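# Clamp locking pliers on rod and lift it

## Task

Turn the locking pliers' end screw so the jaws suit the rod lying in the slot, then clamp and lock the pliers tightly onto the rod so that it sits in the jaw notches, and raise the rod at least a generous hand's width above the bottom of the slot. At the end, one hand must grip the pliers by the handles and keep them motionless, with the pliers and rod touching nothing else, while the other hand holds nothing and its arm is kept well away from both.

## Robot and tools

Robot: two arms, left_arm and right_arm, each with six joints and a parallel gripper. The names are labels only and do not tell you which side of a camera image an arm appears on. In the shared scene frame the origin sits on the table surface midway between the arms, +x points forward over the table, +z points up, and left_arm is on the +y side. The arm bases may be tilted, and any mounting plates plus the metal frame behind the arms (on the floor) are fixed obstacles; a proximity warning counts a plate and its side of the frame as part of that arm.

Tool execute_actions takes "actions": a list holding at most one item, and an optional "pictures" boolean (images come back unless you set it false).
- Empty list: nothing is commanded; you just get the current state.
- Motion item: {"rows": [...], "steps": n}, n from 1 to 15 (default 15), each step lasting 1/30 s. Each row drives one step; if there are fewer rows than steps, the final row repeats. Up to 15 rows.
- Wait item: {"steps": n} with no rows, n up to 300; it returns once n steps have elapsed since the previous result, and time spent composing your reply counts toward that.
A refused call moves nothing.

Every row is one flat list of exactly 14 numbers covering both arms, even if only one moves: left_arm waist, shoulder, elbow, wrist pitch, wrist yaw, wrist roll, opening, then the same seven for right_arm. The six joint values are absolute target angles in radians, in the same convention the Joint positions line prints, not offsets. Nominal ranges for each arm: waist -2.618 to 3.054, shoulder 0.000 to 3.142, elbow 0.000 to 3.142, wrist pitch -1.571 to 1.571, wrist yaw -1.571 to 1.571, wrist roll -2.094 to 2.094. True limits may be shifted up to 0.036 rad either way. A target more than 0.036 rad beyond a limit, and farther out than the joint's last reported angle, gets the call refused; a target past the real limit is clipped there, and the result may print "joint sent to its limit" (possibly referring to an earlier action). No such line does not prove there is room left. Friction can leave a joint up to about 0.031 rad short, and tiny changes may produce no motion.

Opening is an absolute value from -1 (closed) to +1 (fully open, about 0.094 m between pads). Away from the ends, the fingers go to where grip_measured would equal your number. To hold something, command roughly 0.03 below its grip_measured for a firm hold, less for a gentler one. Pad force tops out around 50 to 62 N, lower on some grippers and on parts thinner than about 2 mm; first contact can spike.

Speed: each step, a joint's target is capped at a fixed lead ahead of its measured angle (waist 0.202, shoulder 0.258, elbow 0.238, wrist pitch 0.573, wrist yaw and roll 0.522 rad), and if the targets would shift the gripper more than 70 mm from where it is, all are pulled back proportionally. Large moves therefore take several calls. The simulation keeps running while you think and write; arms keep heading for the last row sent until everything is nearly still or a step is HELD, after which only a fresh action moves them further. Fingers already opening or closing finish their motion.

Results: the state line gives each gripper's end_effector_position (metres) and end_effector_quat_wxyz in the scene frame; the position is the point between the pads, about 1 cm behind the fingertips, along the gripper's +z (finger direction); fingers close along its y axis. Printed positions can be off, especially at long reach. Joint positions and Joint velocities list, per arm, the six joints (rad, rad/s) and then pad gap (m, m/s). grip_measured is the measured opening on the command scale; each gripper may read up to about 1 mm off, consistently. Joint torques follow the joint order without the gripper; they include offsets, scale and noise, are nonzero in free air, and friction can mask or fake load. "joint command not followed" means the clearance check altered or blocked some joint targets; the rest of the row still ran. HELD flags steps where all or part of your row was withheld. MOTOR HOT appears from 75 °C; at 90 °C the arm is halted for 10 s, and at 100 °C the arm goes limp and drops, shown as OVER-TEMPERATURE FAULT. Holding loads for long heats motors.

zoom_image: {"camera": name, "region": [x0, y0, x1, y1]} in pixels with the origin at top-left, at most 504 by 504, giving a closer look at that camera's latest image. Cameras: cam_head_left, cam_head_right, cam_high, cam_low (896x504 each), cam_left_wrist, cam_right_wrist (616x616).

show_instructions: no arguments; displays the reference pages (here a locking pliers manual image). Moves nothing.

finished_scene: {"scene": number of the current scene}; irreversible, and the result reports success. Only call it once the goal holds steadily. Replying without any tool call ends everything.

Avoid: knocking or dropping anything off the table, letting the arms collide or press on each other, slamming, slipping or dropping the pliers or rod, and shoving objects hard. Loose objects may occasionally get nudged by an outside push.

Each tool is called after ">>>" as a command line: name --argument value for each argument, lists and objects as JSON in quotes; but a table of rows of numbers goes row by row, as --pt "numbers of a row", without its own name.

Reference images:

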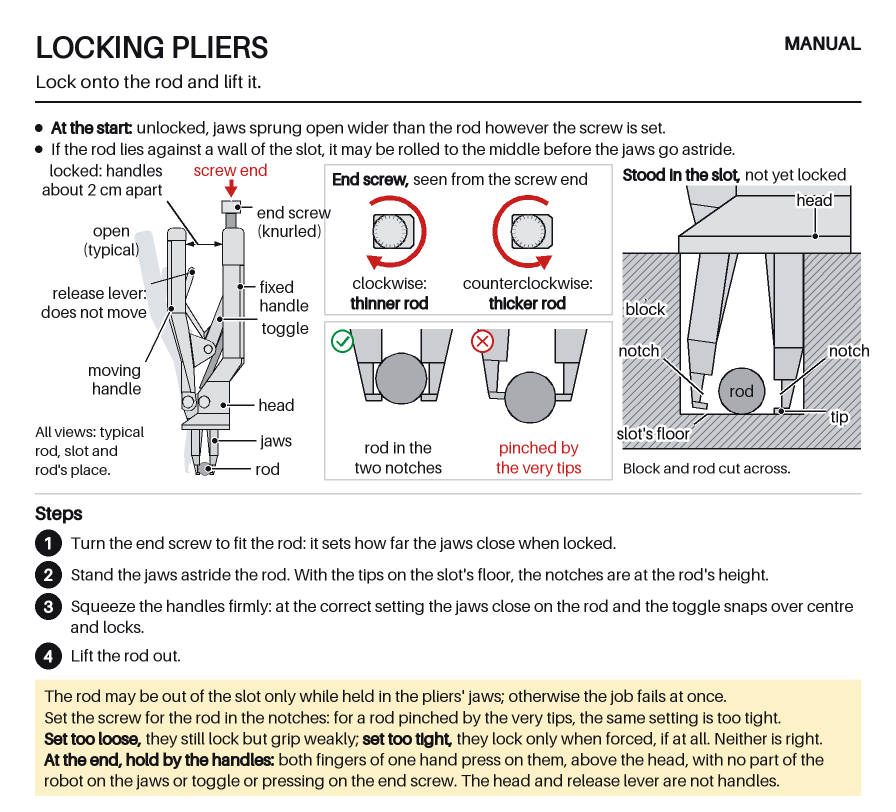

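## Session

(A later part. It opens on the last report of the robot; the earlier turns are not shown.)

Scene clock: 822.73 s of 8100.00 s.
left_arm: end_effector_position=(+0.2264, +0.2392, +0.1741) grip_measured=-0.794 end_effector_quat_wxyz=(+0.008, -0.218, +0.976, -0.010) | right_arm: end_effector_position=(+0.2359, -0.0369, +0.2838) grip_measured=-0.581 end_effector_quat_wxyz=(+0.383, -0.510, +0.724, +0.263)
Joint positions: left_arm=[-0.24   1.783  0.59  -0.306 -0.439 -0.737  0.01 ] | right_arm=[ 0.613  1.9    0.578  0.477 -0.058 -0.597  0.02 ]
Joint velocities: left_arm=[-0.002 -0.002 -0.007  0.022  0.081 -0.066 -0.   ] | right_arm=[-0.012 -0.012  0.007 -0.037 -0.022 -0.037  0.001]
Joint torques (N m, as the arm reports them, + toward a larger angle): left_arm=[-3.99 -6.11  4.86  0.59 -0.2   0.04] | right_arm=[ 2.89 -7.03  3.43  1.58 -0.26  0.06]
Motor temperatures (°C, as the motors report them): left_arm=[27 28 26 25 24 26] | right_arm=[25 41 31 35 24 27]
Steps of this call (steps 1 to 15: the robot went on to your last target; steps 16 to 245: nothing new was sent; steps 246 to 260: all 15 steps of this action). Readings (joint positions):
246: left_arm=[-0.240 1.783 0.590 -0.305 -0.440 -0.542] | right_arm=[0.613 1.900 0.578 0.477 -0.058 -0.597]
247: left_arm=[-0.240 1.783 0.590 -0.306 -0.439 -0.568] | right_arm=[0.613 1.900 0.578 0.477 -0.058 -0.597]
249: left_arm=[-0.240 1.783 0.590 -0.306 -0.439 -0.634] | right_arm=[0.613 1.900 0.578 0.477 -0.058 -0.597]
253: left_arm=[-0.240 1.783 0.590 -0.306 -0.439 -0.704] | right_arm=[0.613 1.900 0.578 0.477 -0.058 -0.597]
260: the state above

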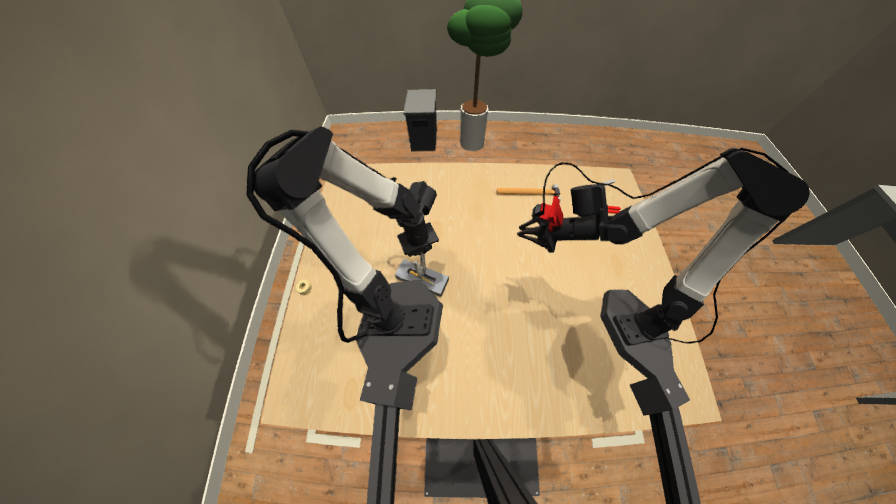

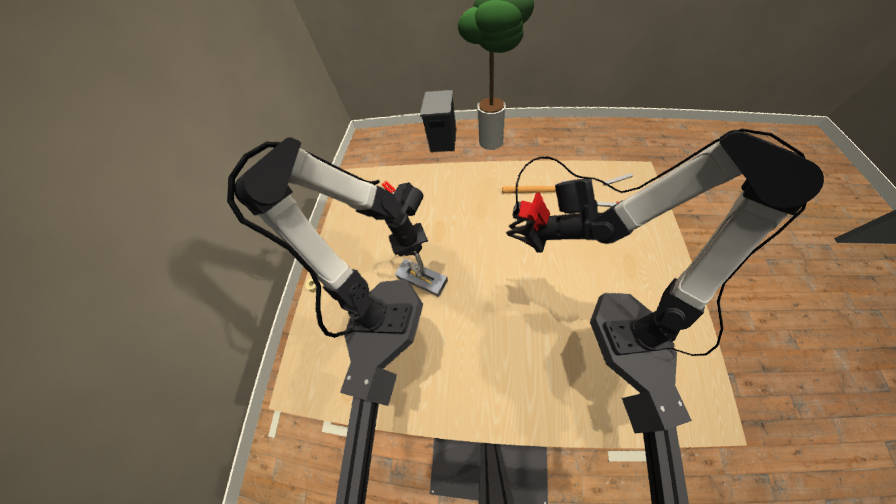

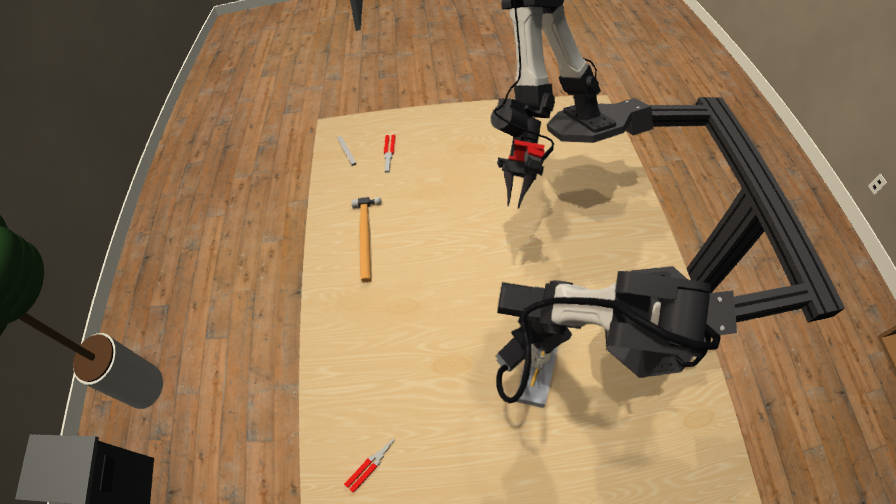

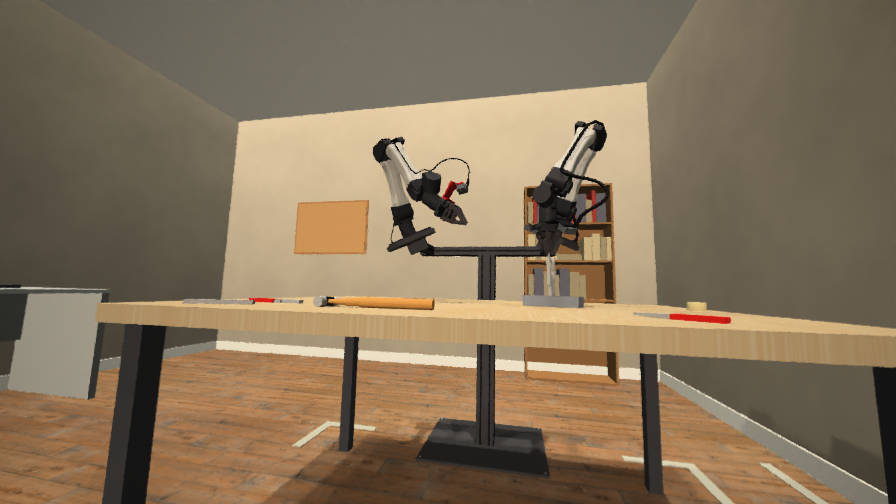

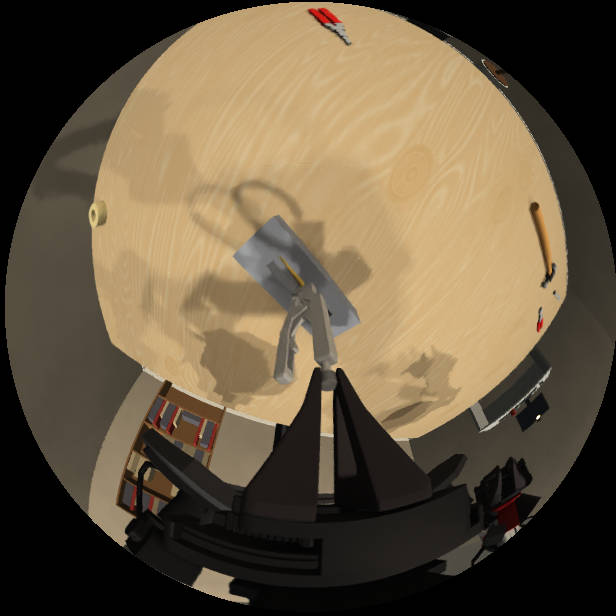

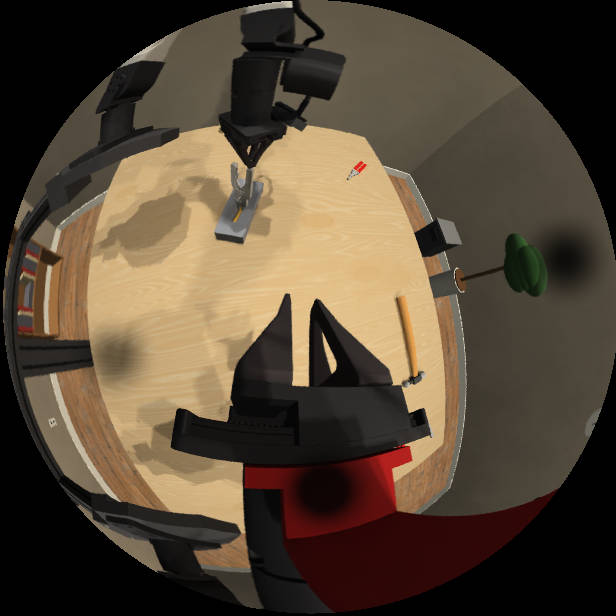

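>>> execute_actions --actions '[{"rows":[[-0.25,1.797,0.60,-0.29,-0.455,-0.75,-0.6,0.608,1.895,0.55,0.455,-0.05,-0.6,-0.58],[-0.25,1.797,0.60,-0.29,-0.455,-0.75,-0.55,0.608,1.895,0.55,0.455,-0.05,-0.6,-0.58],[-0.25,1.797,0.60,-0.30,-0.455,-0.75,-0.55,0.608,1.895,0.55,0.455,-0.05,-0.6,-0.58],[-0.25,1.77,0.60,-0.32,-0.455,-0.85,-0.55,0.608,1.895,0.55,0.455,-0.05,-0.6,-0.58],[-0.255,1.76,0.60,-0.335,-0.455,-0.95,-0.55,0.608,1.895,0.55,0.455,-0.05,-0.6,-0.58],[-0.26,1.75,0.60,-0.35,-0.455,-1.05,-0.55,0.608,1.895,0.55,0.455,-0.05,-0.6,-0.58],[-0.26,1.74,0.60,-0.36,-0.455,-1.15,-0.55,0.608,1.895,0.55,0.455,-0.05,-0.6,-0.58],[-0.265,1.73,0.60,-0.37,-0.46,-1.25,-0.55,0.608,1.895,0.55,0.455,-0.05,-0.6,-0.58],[-0.265,1.72,0.60,-0.38,-0.46,-1.35,-0.55,0.608,1.895,0.55,0.455,-0.05,-0.6,-0.58],[-0.265,1.71,0.60,-0.39,-0.46,-1.45,-0.55,0.608,1.895,0.55,0.455,-0.05,-0.6,-0.58],[-0.265,1.70,0.60,-0.40,-0.46,-1.45,-0.55,0.608,1.895,0.55,0.455,-0.05,-0.6,-0.58]],"steps":15}]' --pictures false

>>> execute_actions --actions '[{"rows":[[-0.265,1.69,0.57,-0.40,-0.46,-1.45,-0.8,0.608,1.895,0.55,0.455,-0.05,-0.6,-0.58],[-0.265,1.685,0.56,-0.39,-0.46,-1.45,-1,0.608,1.895,0.55,0.455,-0.05,-0.6,-0.58],[-0.265,1.68,0.55,-0.38,-0.46,-1.45,-1,0.608,1.895,0.55,0.455,-0.05,-0.6,-0.58],[-0.265,1.675,0.54,-0.37,-0.46,-1.45,-1,0.608,1.895,0.55,0.455,-0.05,-0.6,-0.58],[-0.265,1.675,0.535,-0.365,-0.46,-1.45,-1,0.608,1.895,0.55,0.455,-0.05,-0.6,-0.58]],"steps":15}]'

>>> zoom_image --camera "cam_left_wrist" --region '[240, 230, 420, 410]'

Scene clock: 854.20 s of 8100.00 s.
left_arm: end_effector_position=(+0.2279, +0.2448, +0.1891) grip_measured=-0.552 end_effector_quat_wxyz=(+0.014, -0.492, +0.871, -0.013) | right_arm: end_effector_position=(+0.2359, -0.0369, +0.2838) grip_measured=-0.581 end_effector_quat_wxyz=(+0.383, -0.510, +0.724, +0.263)
Joint positions: left_arm=[-0.255  1.709  0.59  -0.369 -0.453 -1.335  0.021] | right_arm=[ 0.613  1.9    0.578  0.477 -0.058 -0.597  0.02 ]
Joint velocities: left_arm=[ 0.012 -0.022 -0.002 -0.081  0.007 -0.769  0.   ] | right_arm=[-0.002 -0.012  0.012 -0.066 -0.037 -0.066 -0.001]
Joint torques (N m, as the arm reports them, + toward a larger angle): left_arm=[-3.78 -7.87  5.25  0.25 -0.12  0.06] | right_arm=[ 2.86 -7.06  3.58  1.6  -0.23  0.02]
Motor temperatures (°C, as the motors report them): left_arm=[27 28 27 26 24 26] | right_arm=[25 41 31 36 24 27]
Steps of this call (steps 1 to 15: the robot went on to your last target; steps 16 to 929: nothing new was sent; steps 930 to 944: all 15 steps of this action). Readings (joint positions):
930: left_arm=[-0.240 1.783 0.590 -0.306 -0.440 -0.744] | right_arm=[0.613 1.900 0.578 0.477 -0.058 -0.597]
931: left_arm=[-0.240 1.783 0.590 -0.304 -0.442 -0.744] | right_arm=[0.613 1.900 0.578 0.477 -0.058 -0.597]
933: left_arm=[-0.240 1.783 0.590 -0.303 -0.444 -0.758] | right_arm=[0.613 1.900 0.578 0.477 -0.058 -0.597]
937: left_arm=[-0.248 1.761 0.590 -0.325 -0.447 -0.957] | right_arm=[0.613 1.900 0.578 0.477 -0.058 -0.597]
944: the state above

Scene clock: 854.70 s of 8100.00 s.
left_arm: end_effector_position=(+0.2152, +0.2486, +0.1878) grip_measured=-0.978 end_effector_quat_wxyz=(+0.008, -0.534, +0.846, -0.007) | right_arm: end_effector_position=(+0.2359, -0.0369, +0.2838) grip_measured=-0.581 end_effector_quat_wxyz=(+0.383, -0.510, +0.724, +0.263)
Joint positions: left_arm=[-0.255  1.687  0.553 -0.373 -0.454 -1.441  0.001] | right_arm=[ 0.613  1.9    0.578  0.477 -0.058 -0.597  0.02 ]
Joint velocities: left_arm=[ 0.002 -0.002  0.012 -0.022 -0.066 -0.066  0.002] | right_arm=[-0.007  0.027  0.007 -0.022 -0.051 -0.007  0.   ]
Joint torques (N m, as the arm reports them, + toward a larger angle): left_arm=[-3.65 -7.89  2.73  0.45 -0.12  0.03] | right_arm=[ 2.57 -7.01  3.28  1.63 -0.28  0.02]
Motor temperatures (°C, as the motors report them): left_arm=[27 28 27 25 24 26] | right_arm=[25 41 31 36 24 27]
Steps of this call (steps 1 to 15: all 15 steps of this action). Readings (joint positions):
1: left_arm=[-0.255 1.708 0.590 -0.372 -0.453 -1.357] | right_arm=[0.613 1.900 0.578 0.477 -0.058 -0.597]
2: left_arm=[-0.255 1.706 0.588 -0.374 -0.453 -1.374] | right_arm=[0.613 1.900 0.578 0.477 -0.058 -0.597]
4: left_arm=[-0.255 1.696 0.578 -0.373 -0.453 -1.399] | right_arm=[0.613 1.900 0.578 0.477 -0.058 -0.597]
8: left_arm=[-0.255 1.687 0.555 -0.373 -0.454 -1.426] | right_arm=[0.613 1.900 0.578 0.477 -0.058 -0.597]
15: the state above

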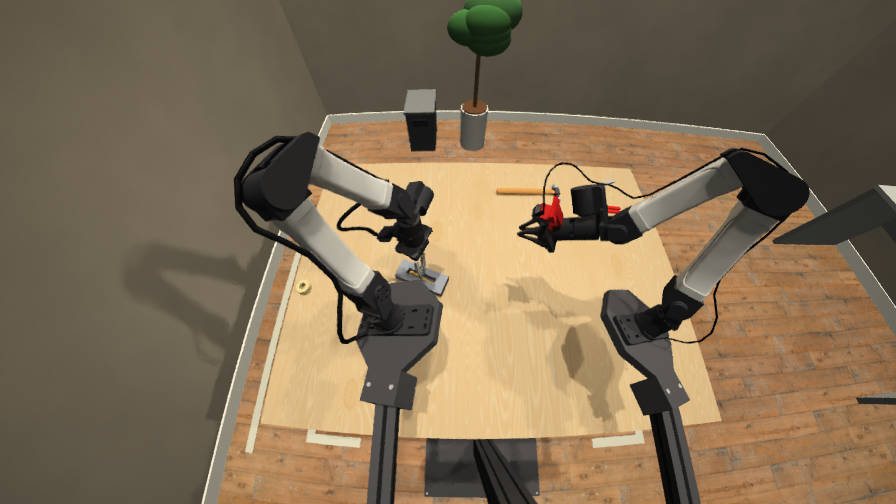

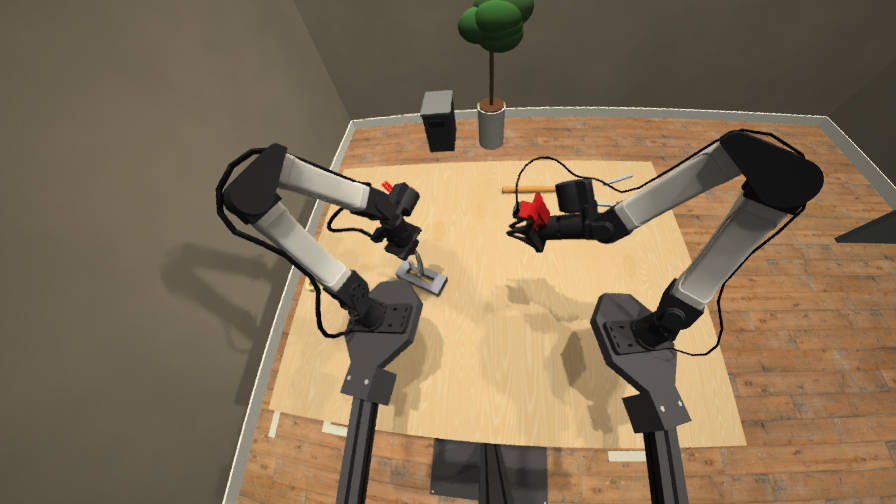

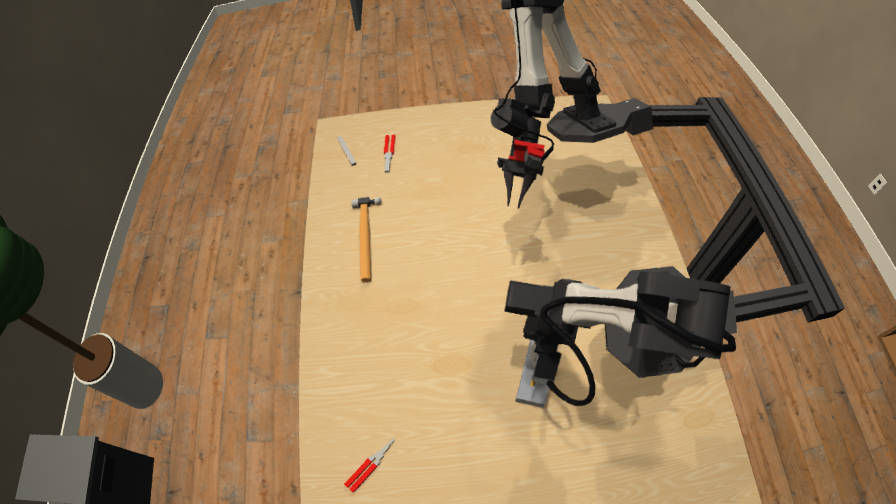

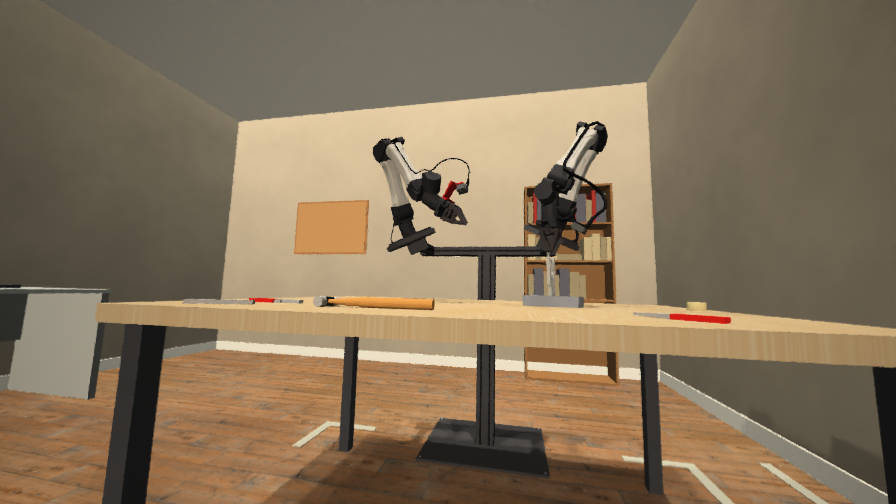

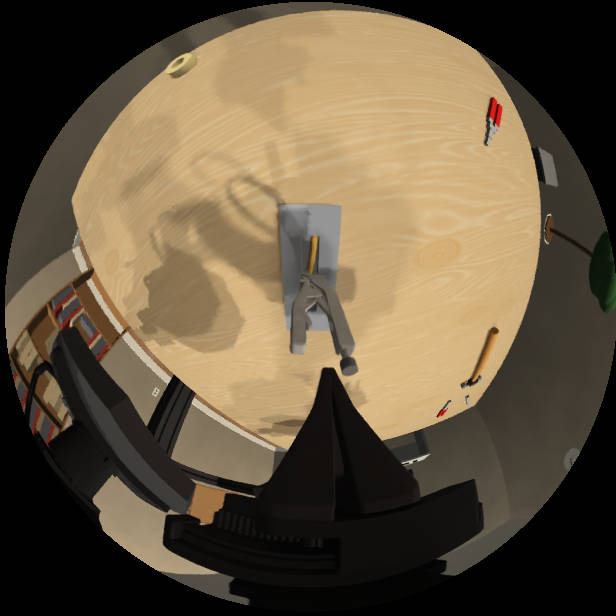

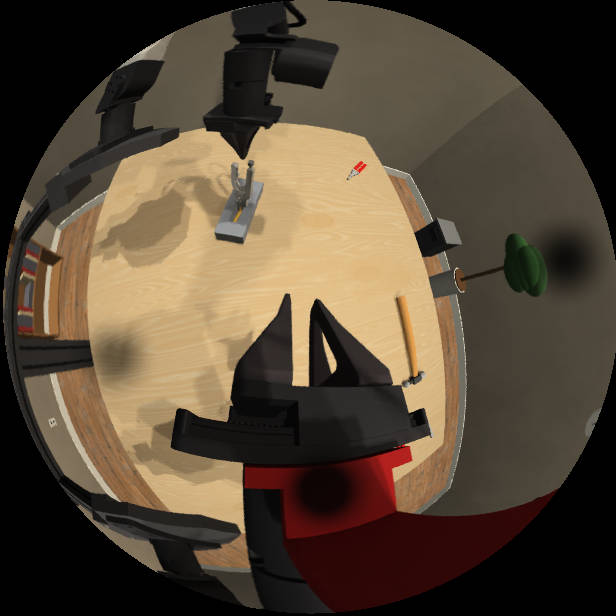

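Region (240, 230, 420, 410) of cam_left_wrist's 616x616 image, scaled by 2.800, with more detail than that image has.

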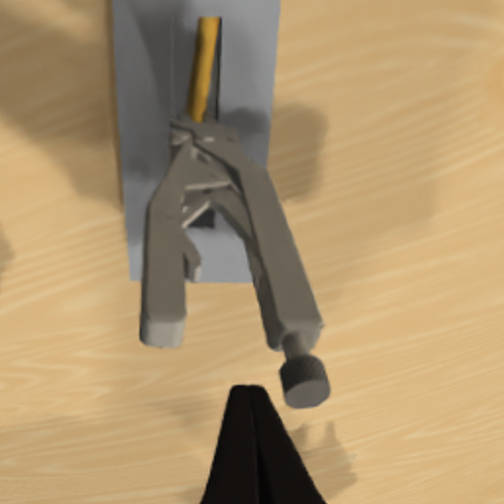

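>>> execute_actions --actions '[{"rows":[[-0.255,1.69,0.525,-0.36,-0.46,-1.44,-1,0.608,1.895,0.55,0.455,-0.05,-0.6,-0.58],[-0.245,1.695,0.515,-0.35,-0.46,-1.44,-1,0.608,1.895,0.55,0.455,-0.05,-0.6,-0.58],[-0.24,1.70,0.508,-0.34,-0.46,-1.44,-1,0.608,1.895,0.55,0.455,-0.05,-0.6,-0.58],[-0.235,1.705,0.504,-0.33,-0.46,-1.43,-1,0.608,1.895,0.55,0.455,-0.05,-0.6,-0.58],[-0.232,1.71,0.503,-0.32,-0.46,-1.43,-1,0.608,1.895,0.55,0.455,-0.05,-0.6,-0.58],[-0.228,1.72,0.502,-0.31,-0.46,-1.42,-1,0.608,1.895,0.55,0.455,-0.05,-0.6,-0.58],[-0.224,1.73,0.50,-0.30,-0.46,-1.42,-1,0.608,1.895,0.55,0.455,-0.05,-0.6,-0.58],[-0.22,1.74,0.498,-0.29,-0.46,-1.41,-1,0.608,1.895,0.55,0.455,-0.05,-0.6,-0.58],[-0.216,1.75,0.497,-0.28,-0.46,-1.41,-1,0.608,1.895,0.55,0.455,-0.05,-0.6,-0.58],[-0.213,1.757,0.496,-0.275,-0.46,-1.41,-1,0.608,1.895,0.55,0.455,-0.05,-0.6,-0.58]],"steps":15}]' --pictures false

>>> execute_actions --actions '[{"steps":8}]'

>>> zoom_image --camera "cam_left_wrist" --region '[240, 260, 420, 440]'

Scene clock: 865.67 s of 8100.00 s.
left_arm: end_effector_position=(+0.2026, +0.2512, +0.1707) grip_measured=-0.978 end_effector_quat_wxyz=(-0.002, -0.531, +0.847, +0.006) | right_arm: end_effector_position=(+0.2359, -0.0369, +0.2838) grip_measured=-0.581 end_effector_quat_wxyz=(+0.383, -0.510, +0.724, +0.263)
Joint positions: left_arm=[-0.226  1.743  0.514 -0.301 -0.454 -1.42   0.001] | right_arm=[ 0.613  1.9    0.578  0.477 -0.058 -0.597  0.02 ]
Joint velocities: left_arm=[ 0.007  0.002 -0.017  0.066 -0.095 -0.022  0.   ] | right_arm=[-0.017 -0.012  0.007 -0.007 -0.095 -0.007 -0.   ]
Joint torques (N m, as the arm reports them, + toward a larger angle): left_arm=[-1.87 -5.42  2.05  0.43 -0.11  0.19] | right_arm=[ 2.77 -7.2   3.41  1.55 -0.24  0.05]
Motor temperatures (°C, as the motors report them): left_arm=[27 29 26 25 24 26] | right_arm=[25 41 31 36 24 27]
Steps of this call (steps 1 to 15: the robot went on to your last target; steps 16 to 314: nothing new was sent; steps 315 to 329: all 15 steps of this action). Readings (joint positions):
315: left_arm=[-0.255 1.687 0.553 -0.373 -0.454 -1.444] | right_arm=[0.613 1.900 0.578 0.477 -0.058 -0.597]
316: left_arm=[-0.255 1.687 0.550 -0.369 -0.454 -1.444] | right_arm=[0.613 1.900 0.578 0.477 -0.058 -0.597]
318: left_arm=[-0.254 1.687 0.538 -0.358 -0.454 -1.443] | right_arm=[0.613 1.900 0.578 0.477 -0.058 -0.597]
322: left_arm=[-0.240 1.706 0.521 -0.337 -0.454 -1.433] | right_arm=[0.613 1.900 0.578 0.477 -0.058 -0.597]
329: the state above

Scene clock: 865.93 s of 8100.00 s.
left_arm: end_effector_position=(+0.2051, +0.2504, +0.1707) grip_measured=-0.978 end_effector_quat_wxyz=(+0.002, -0.532, +0.847, +0.002) | right_arm: end_effector_position=(+0.2359, -0.0369, +0.2838) grip_measured=-0.581 end_effector_quat_wxyz=(+0.383, -0.510, +0.724, +0.263)
Joint positions: left_arm=[-0.226  1.743  0.514 -0.289 -0.454 -1.417  0.001] | right_arm=[ 0.613  1.9    0.578  0.477 -0.058 -0.597  0.02 ]
Joint velocities: left_arm=[-0.017 -0.007 -0.012 -0.037 -0.037 -0.007 -0.001] | right_arm=[ 0.002 -0.007 -0.012 -0.051 -0.051 -0.007 -0.   ]
Joint torques (N m, as the arm reports them, + toward a larger angle): left_arm=[-1.93 -5.4   2.11  0.48 -0.12  0.15] | right_arm=[ 2.71 -6.95  3.73  1.61 -0.29  0.08]
Motor temperatures (°C, as the motors report them): left_arm=[27 29 26 25 24 26] | right_arm=[25 41 31 36 24 27]
Steps of this call (steps 1 to 8: the robot went on to your last target). Readings (joint positions):
1: left_arm=[-0.226 1.743 0.514 -0.298 -0.454 -1.419] | right_arm=[0.613 1.900 0.578 0.477 -0.058 -0.597]
2: left_arm=[-0.226 1.743 0.514 -0.295 -0.454 -1.418] | right_arm=[0.613 1.900 0.578 0.477 -0.058 -0.597]
4: left_arm=[-0.226 1.743 0.514 -0.292 -0.454 -1.417] | right_arm=[0.613 1.900 0.578 0.477 -0.058 -0.597]
8: the state above

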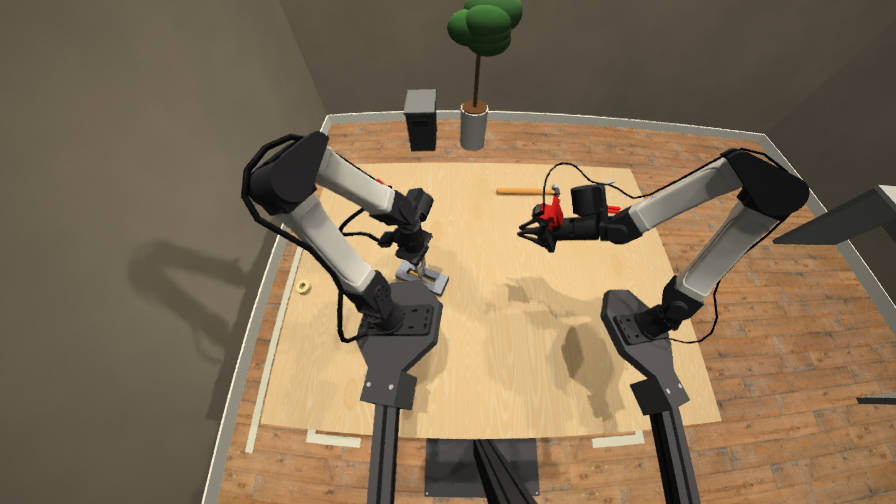

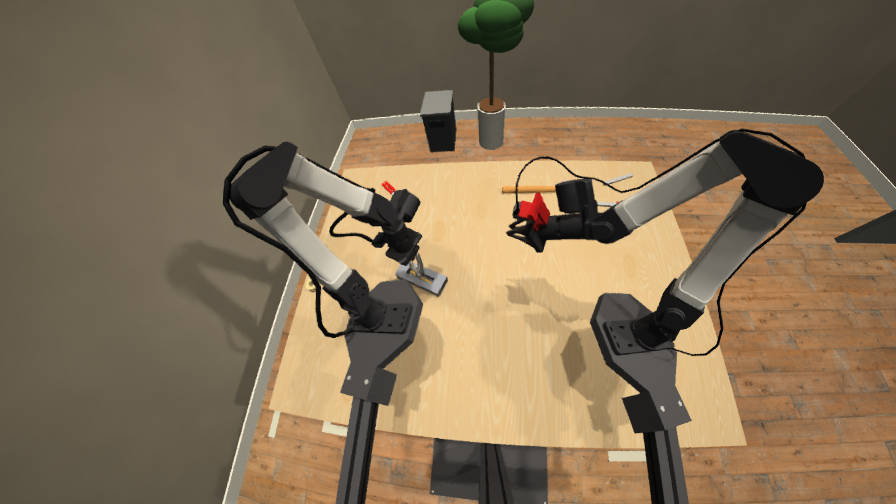

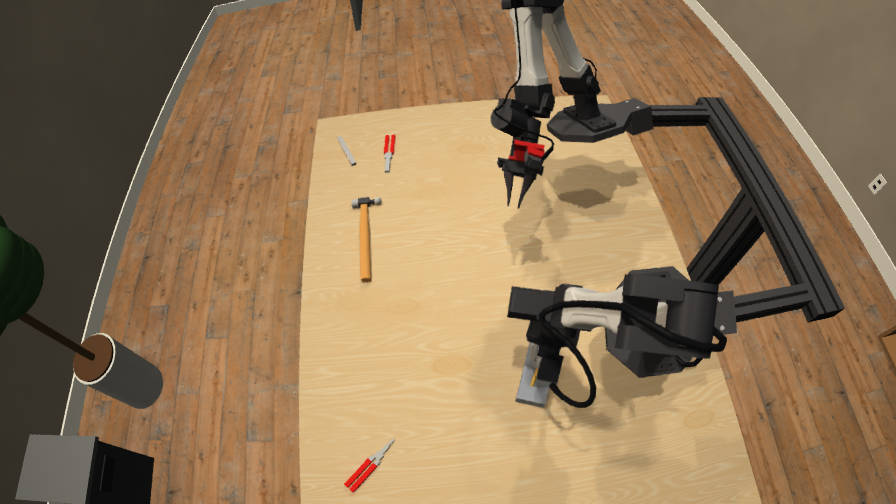

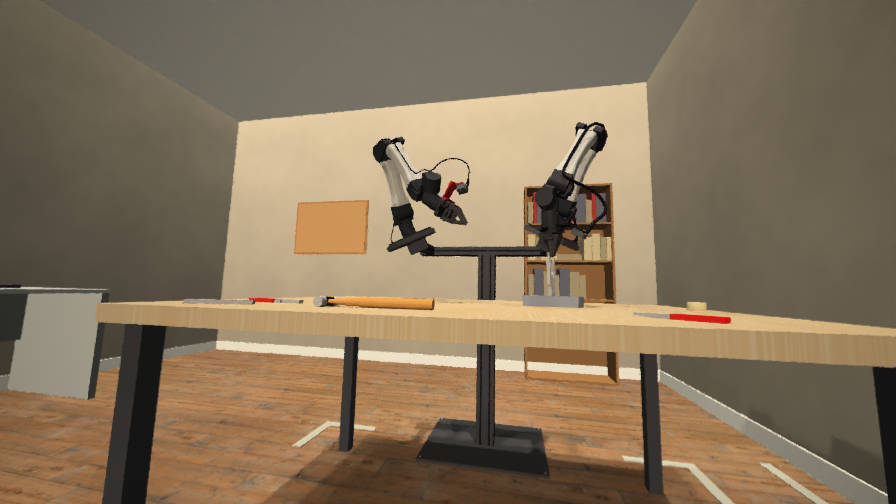

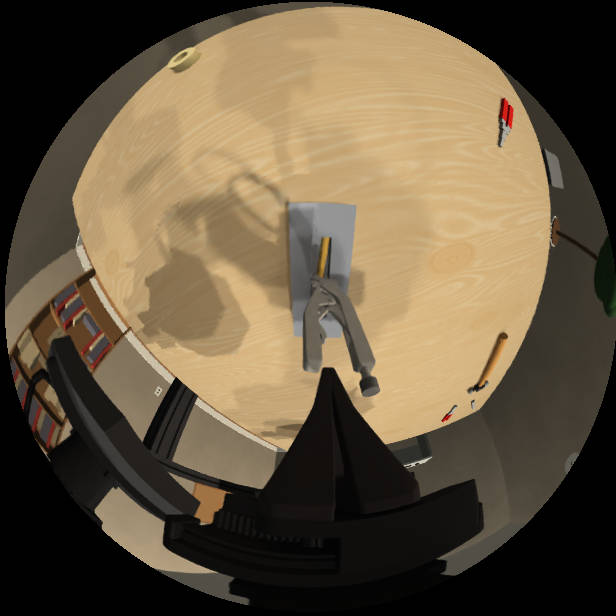

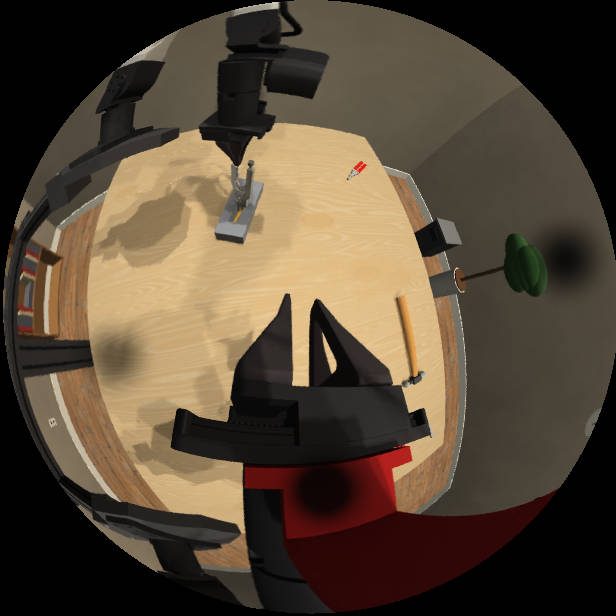

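Region (240, 260, 420, 440) of cam_left_wrist's 616x616 image, scaled by 2.800, with more detail than that image has.

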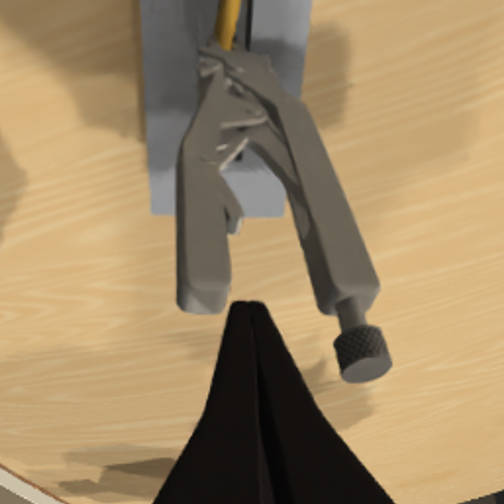

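>>> execute_actions --actions '[{"rows":[[-0.205,1.757,0.496,-0.25,-0.46,-1.41,-1,0.608,1.895,0.55,0.455,-0.05,-0.6,-0.58],[-0.203,1.757,0.496,-0.245,-0.46,-1.41,-1,0.608,1.895,0.55,0.455,-0.05,-0.6,-0.58],[-0.201,1.757,0.496,-0.24,-0.46,-1.41,-1,0.608,1.895,0.55,0.455,-0.05,-0.6,-0.58],[-0.199,1.757,0.496,-0.235,-0.46,-1.41,-1,0.608,1.895,0.55,0.455,-0.05,-0.6,-0.58],[-0.197,1.762,0.496,-0.23,-0.46,-1.41,-1,0.608,1.895,0.55,0.455,-0.05,-0.6,-0.58],[-0.195,1.767,0.496,-0.225,-0.46,-1.40,-1,0.608,1.895,0.55,0.455,-0.05,-0.6,-0.58],[-0.193,1.772,0.496,-0.22,-0.46,-1.40,-1,0.608,1.895,0.55,0.455,-0.05,-0.6,-0.58],[-0.191,1.777,0.496,-0.215,-0.46,-1.39,-1,0.608,1.895,0.55,0.455,-0.05,-0.6,-0.58],[-0.189,1.782,0.496,-0.21,-0.46,-1.39,-1,0.608,1.895,0.55,0.455,-0.05,-0.6,-0.58],[-0.187,1.787,0.496,-0.21,-0.46,-1.39,-1,0.608,1.895,0.55,0.455,-0.05,-0.6,-0.58],[-0.186,1.792,0.496,-0.21,-0.46,-1.39,-1,0.608,1.895,0.55,0.455,-0.05,-0.6,-0.58],[-0.186,1.797,0.496,-0.21,-0.46,-1.39,-1,0.608,1.895,0.55,0.455,-0.05,-0.6,-0.58]],"steps":15}]' --pictures false

>>> execute_actions --actions '[{"steps":8}]'

>>> zoom_image --camera "cam_left_wrist" --region '[240, 260, 420, 440]'

Scene clock: 878.50 s of 8100.00 s.
left_arm: end_effector_position=(+0.2102, +0.2515, +0.1619) grip_measured=-0.978 end_effector_quat_wxyz=(+0.006, -0.539, +0.842, -0.001) | right_arm: end_effector_position=(+0.2359, -0.0369, +0.2838) grip_measured=-0.581 end_effector_quat_wxyz=(+0.383, -0.510, +0.724, +0.263)
Joint positions: left_arm=[-0.199  1.781  0.514 -0.228 -0.455 -1.399  0.001] | right_arm=[ 0.613  1.9    0.578  0.477 -0.058 -0.597  0.02 ]
Joint velocities: left_arm=[-0.002  0.022  0.007  0.066 -0.037 -0.037 -0.   ] | right_arm=[-0.017 -0.012  0.007  0.007 -0.037  0.081 -0.   ]
Joint torques (N m, as the arm reports them, + toward a larger angle): left_arm=[-1.96 -5.65  1.92  0.49 -0.12  0.16] | right_arm=[ 2.71 -7.02  3.48  1.61 -0.29  0.05]
Motor temperatures (°C, as the motors report them): left_arm=[27 28 26 25 24 26] | right_arm=[25 41 31 36 24 27]
Steps of this call (steps 1 to 30: the robot went on to your last target; steps 31 to 362: nothing new was sent; steps 363 to 377: all 15 steps of this action). Readings (joint positions):
363: left_arm=[-0.225 1.743 0.514 -0.285 -0.454 -1.416] | right_arm=[0.613 1.900 0.578 0.477 -0.058 -0.597]
364: left_arm=[-0.222 1.743 0.514 -0.281 -0.454 -1.416] | right_arm=[0.613 1.900 0.578 0.477 -0.058 -0.597]
366: left_arm=[-0.217 1.743 0.514 -0.269 -0.454 -1.416] | right_arm=[0.613 1.900 0.578 0.477 -0.058 -0.597]
370: left_arm=[-0.208 1.748 0.514 -0.247 -0.455 -1.410] | right_arm=[0.613 1.900 0.578 0.477 -0.058 -0.597]
377: the state above

Scene clock: 878.77 s of 8100.00 s.
left_arm: end_effector_position=(+0.2112, +0.2512, +0.1618) grip_measured=-0.978 end_effector_quat_wxyz=(+0.007, -0.539, +0.842, -0.002) | right_arm: end_effector_position=(+0.2359, -0.0369, +0.2838) grip_measured=-0.581 end_effector_quat_wxyz=(+0.383, -0.510, +0.724, +0.263)
Joint positions: left_arm=[-0.199  1.781  0.514 -0.223 -0.455 -1.396  0.001] | right_arm=[ 0.613  1.9    0.578  0.477 -0.058 -0.597  0.02 ]
Joint velocities: left_arm=[ 0.012 -0.012  0.002 -0.095 -0.022 -0.007  0.001] | right_arm=[-0.012 -0.022 -0.012 -0.007  0.051 -0.007 -0.   ]
Joint torques (N m, as the arm reports them, + toward a larger angle): left_arm=[-1.99 -5.57  1.89  0.48 -0.12  0.17] | right_arm=[ 2.78 -7.11  3.36  1.58 -0.2   0.04]
Motor temperatures (°C, as the motors report them): left_arm=[27 28 26 25 24 26] | right_arm=[25 41 31 36 24 27]
Steps of this call (steps 1 to 8: the robot went on to your last target). Readings (joint positions):
1: left_arm=[-0.199 1.781 0.514 -0.227 -0.455 -1.398] | right_arm=[0.613 1.900 0.578 0.477 -0.058 -0.597]
2: left_arm=[-0.199 1.781 0.514 -0.226 -0.455 -1.398] | right_arm=[0.613 1.900 0.578 0.477 -0.058 -0.597]
4: left_arm=[-0.199 1.781 0.514 -0.225 -0.455 -1.397] | right_arm=[0.613 1.900 0.578 0.477 -0.058 -0.597]
8: the state above

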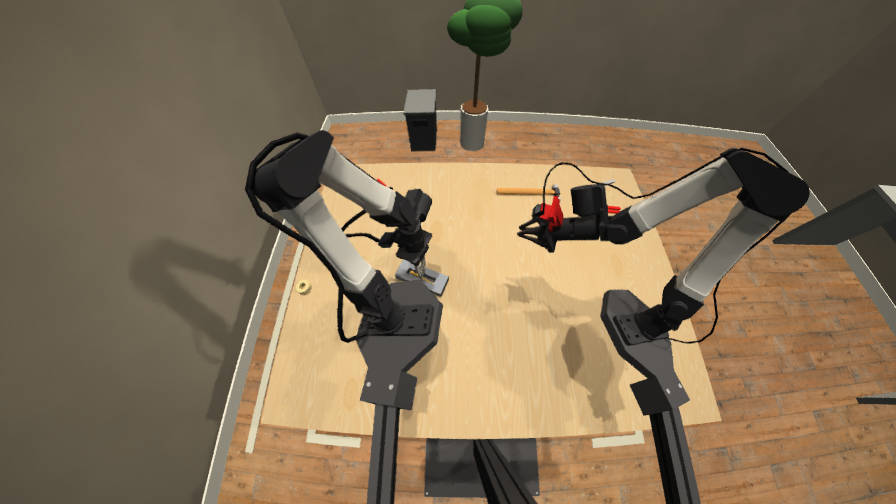

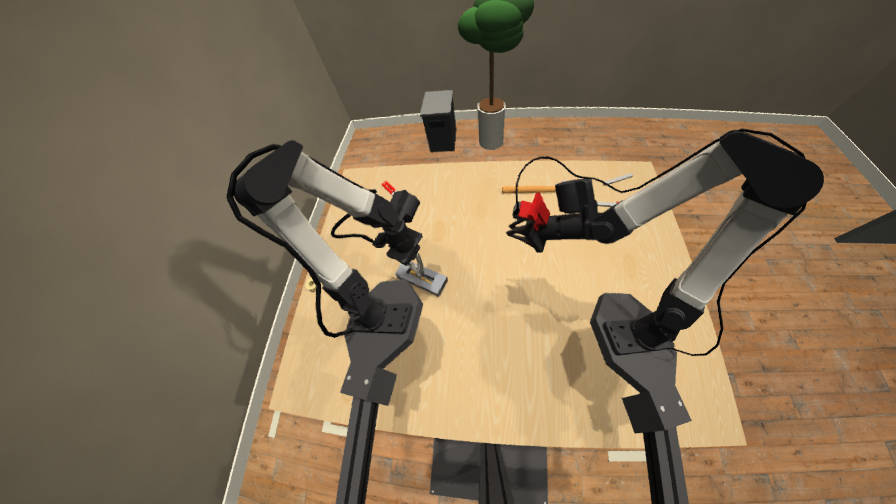

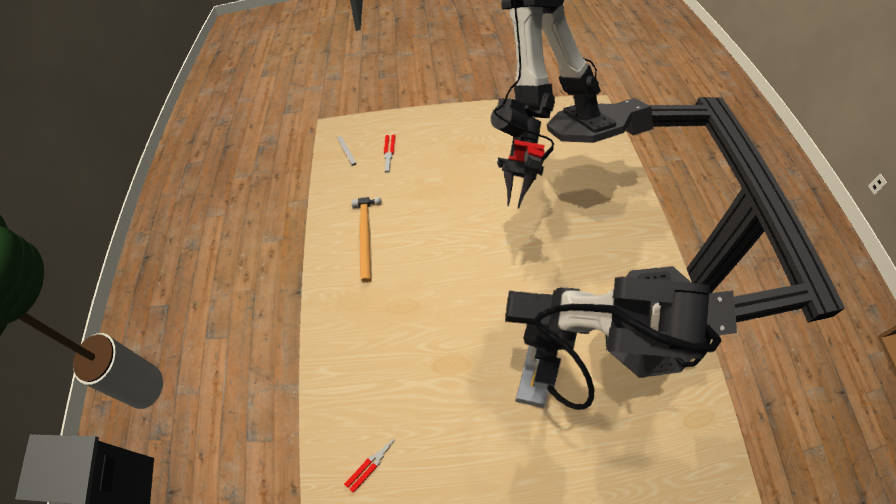

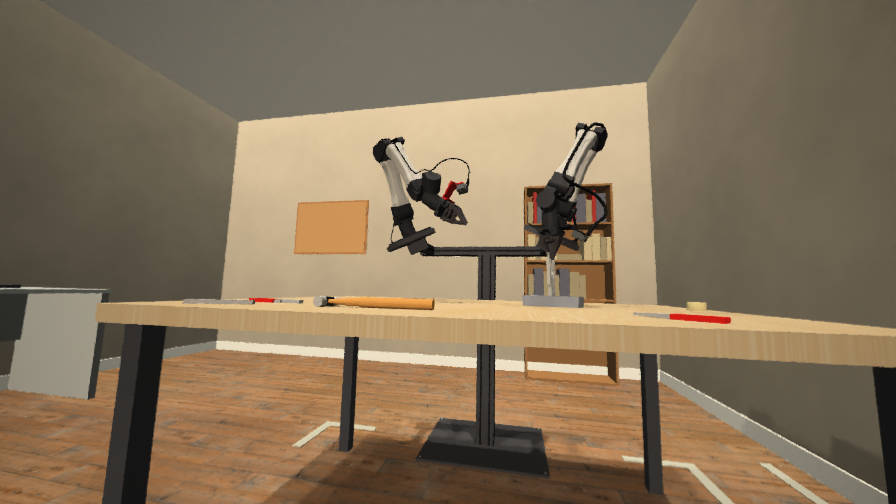

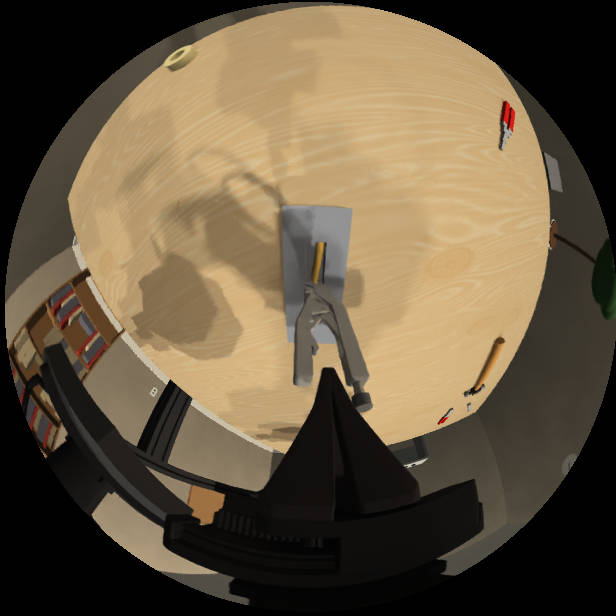

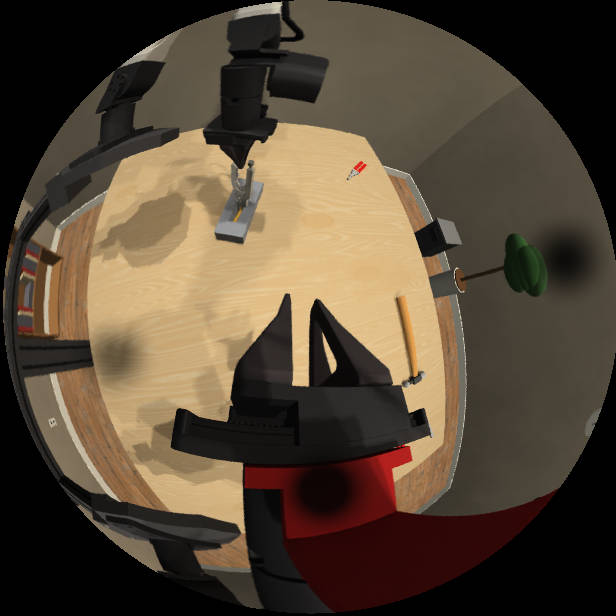

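Region (240, 260, 420, 440) of cam_left_wrist's 616x616 image, scaled by 2.800, with more detail than that image has.

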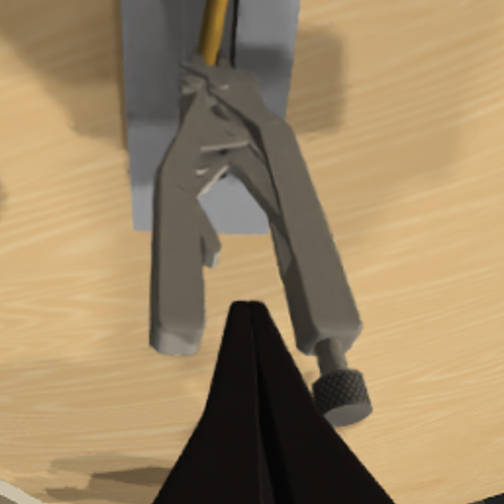

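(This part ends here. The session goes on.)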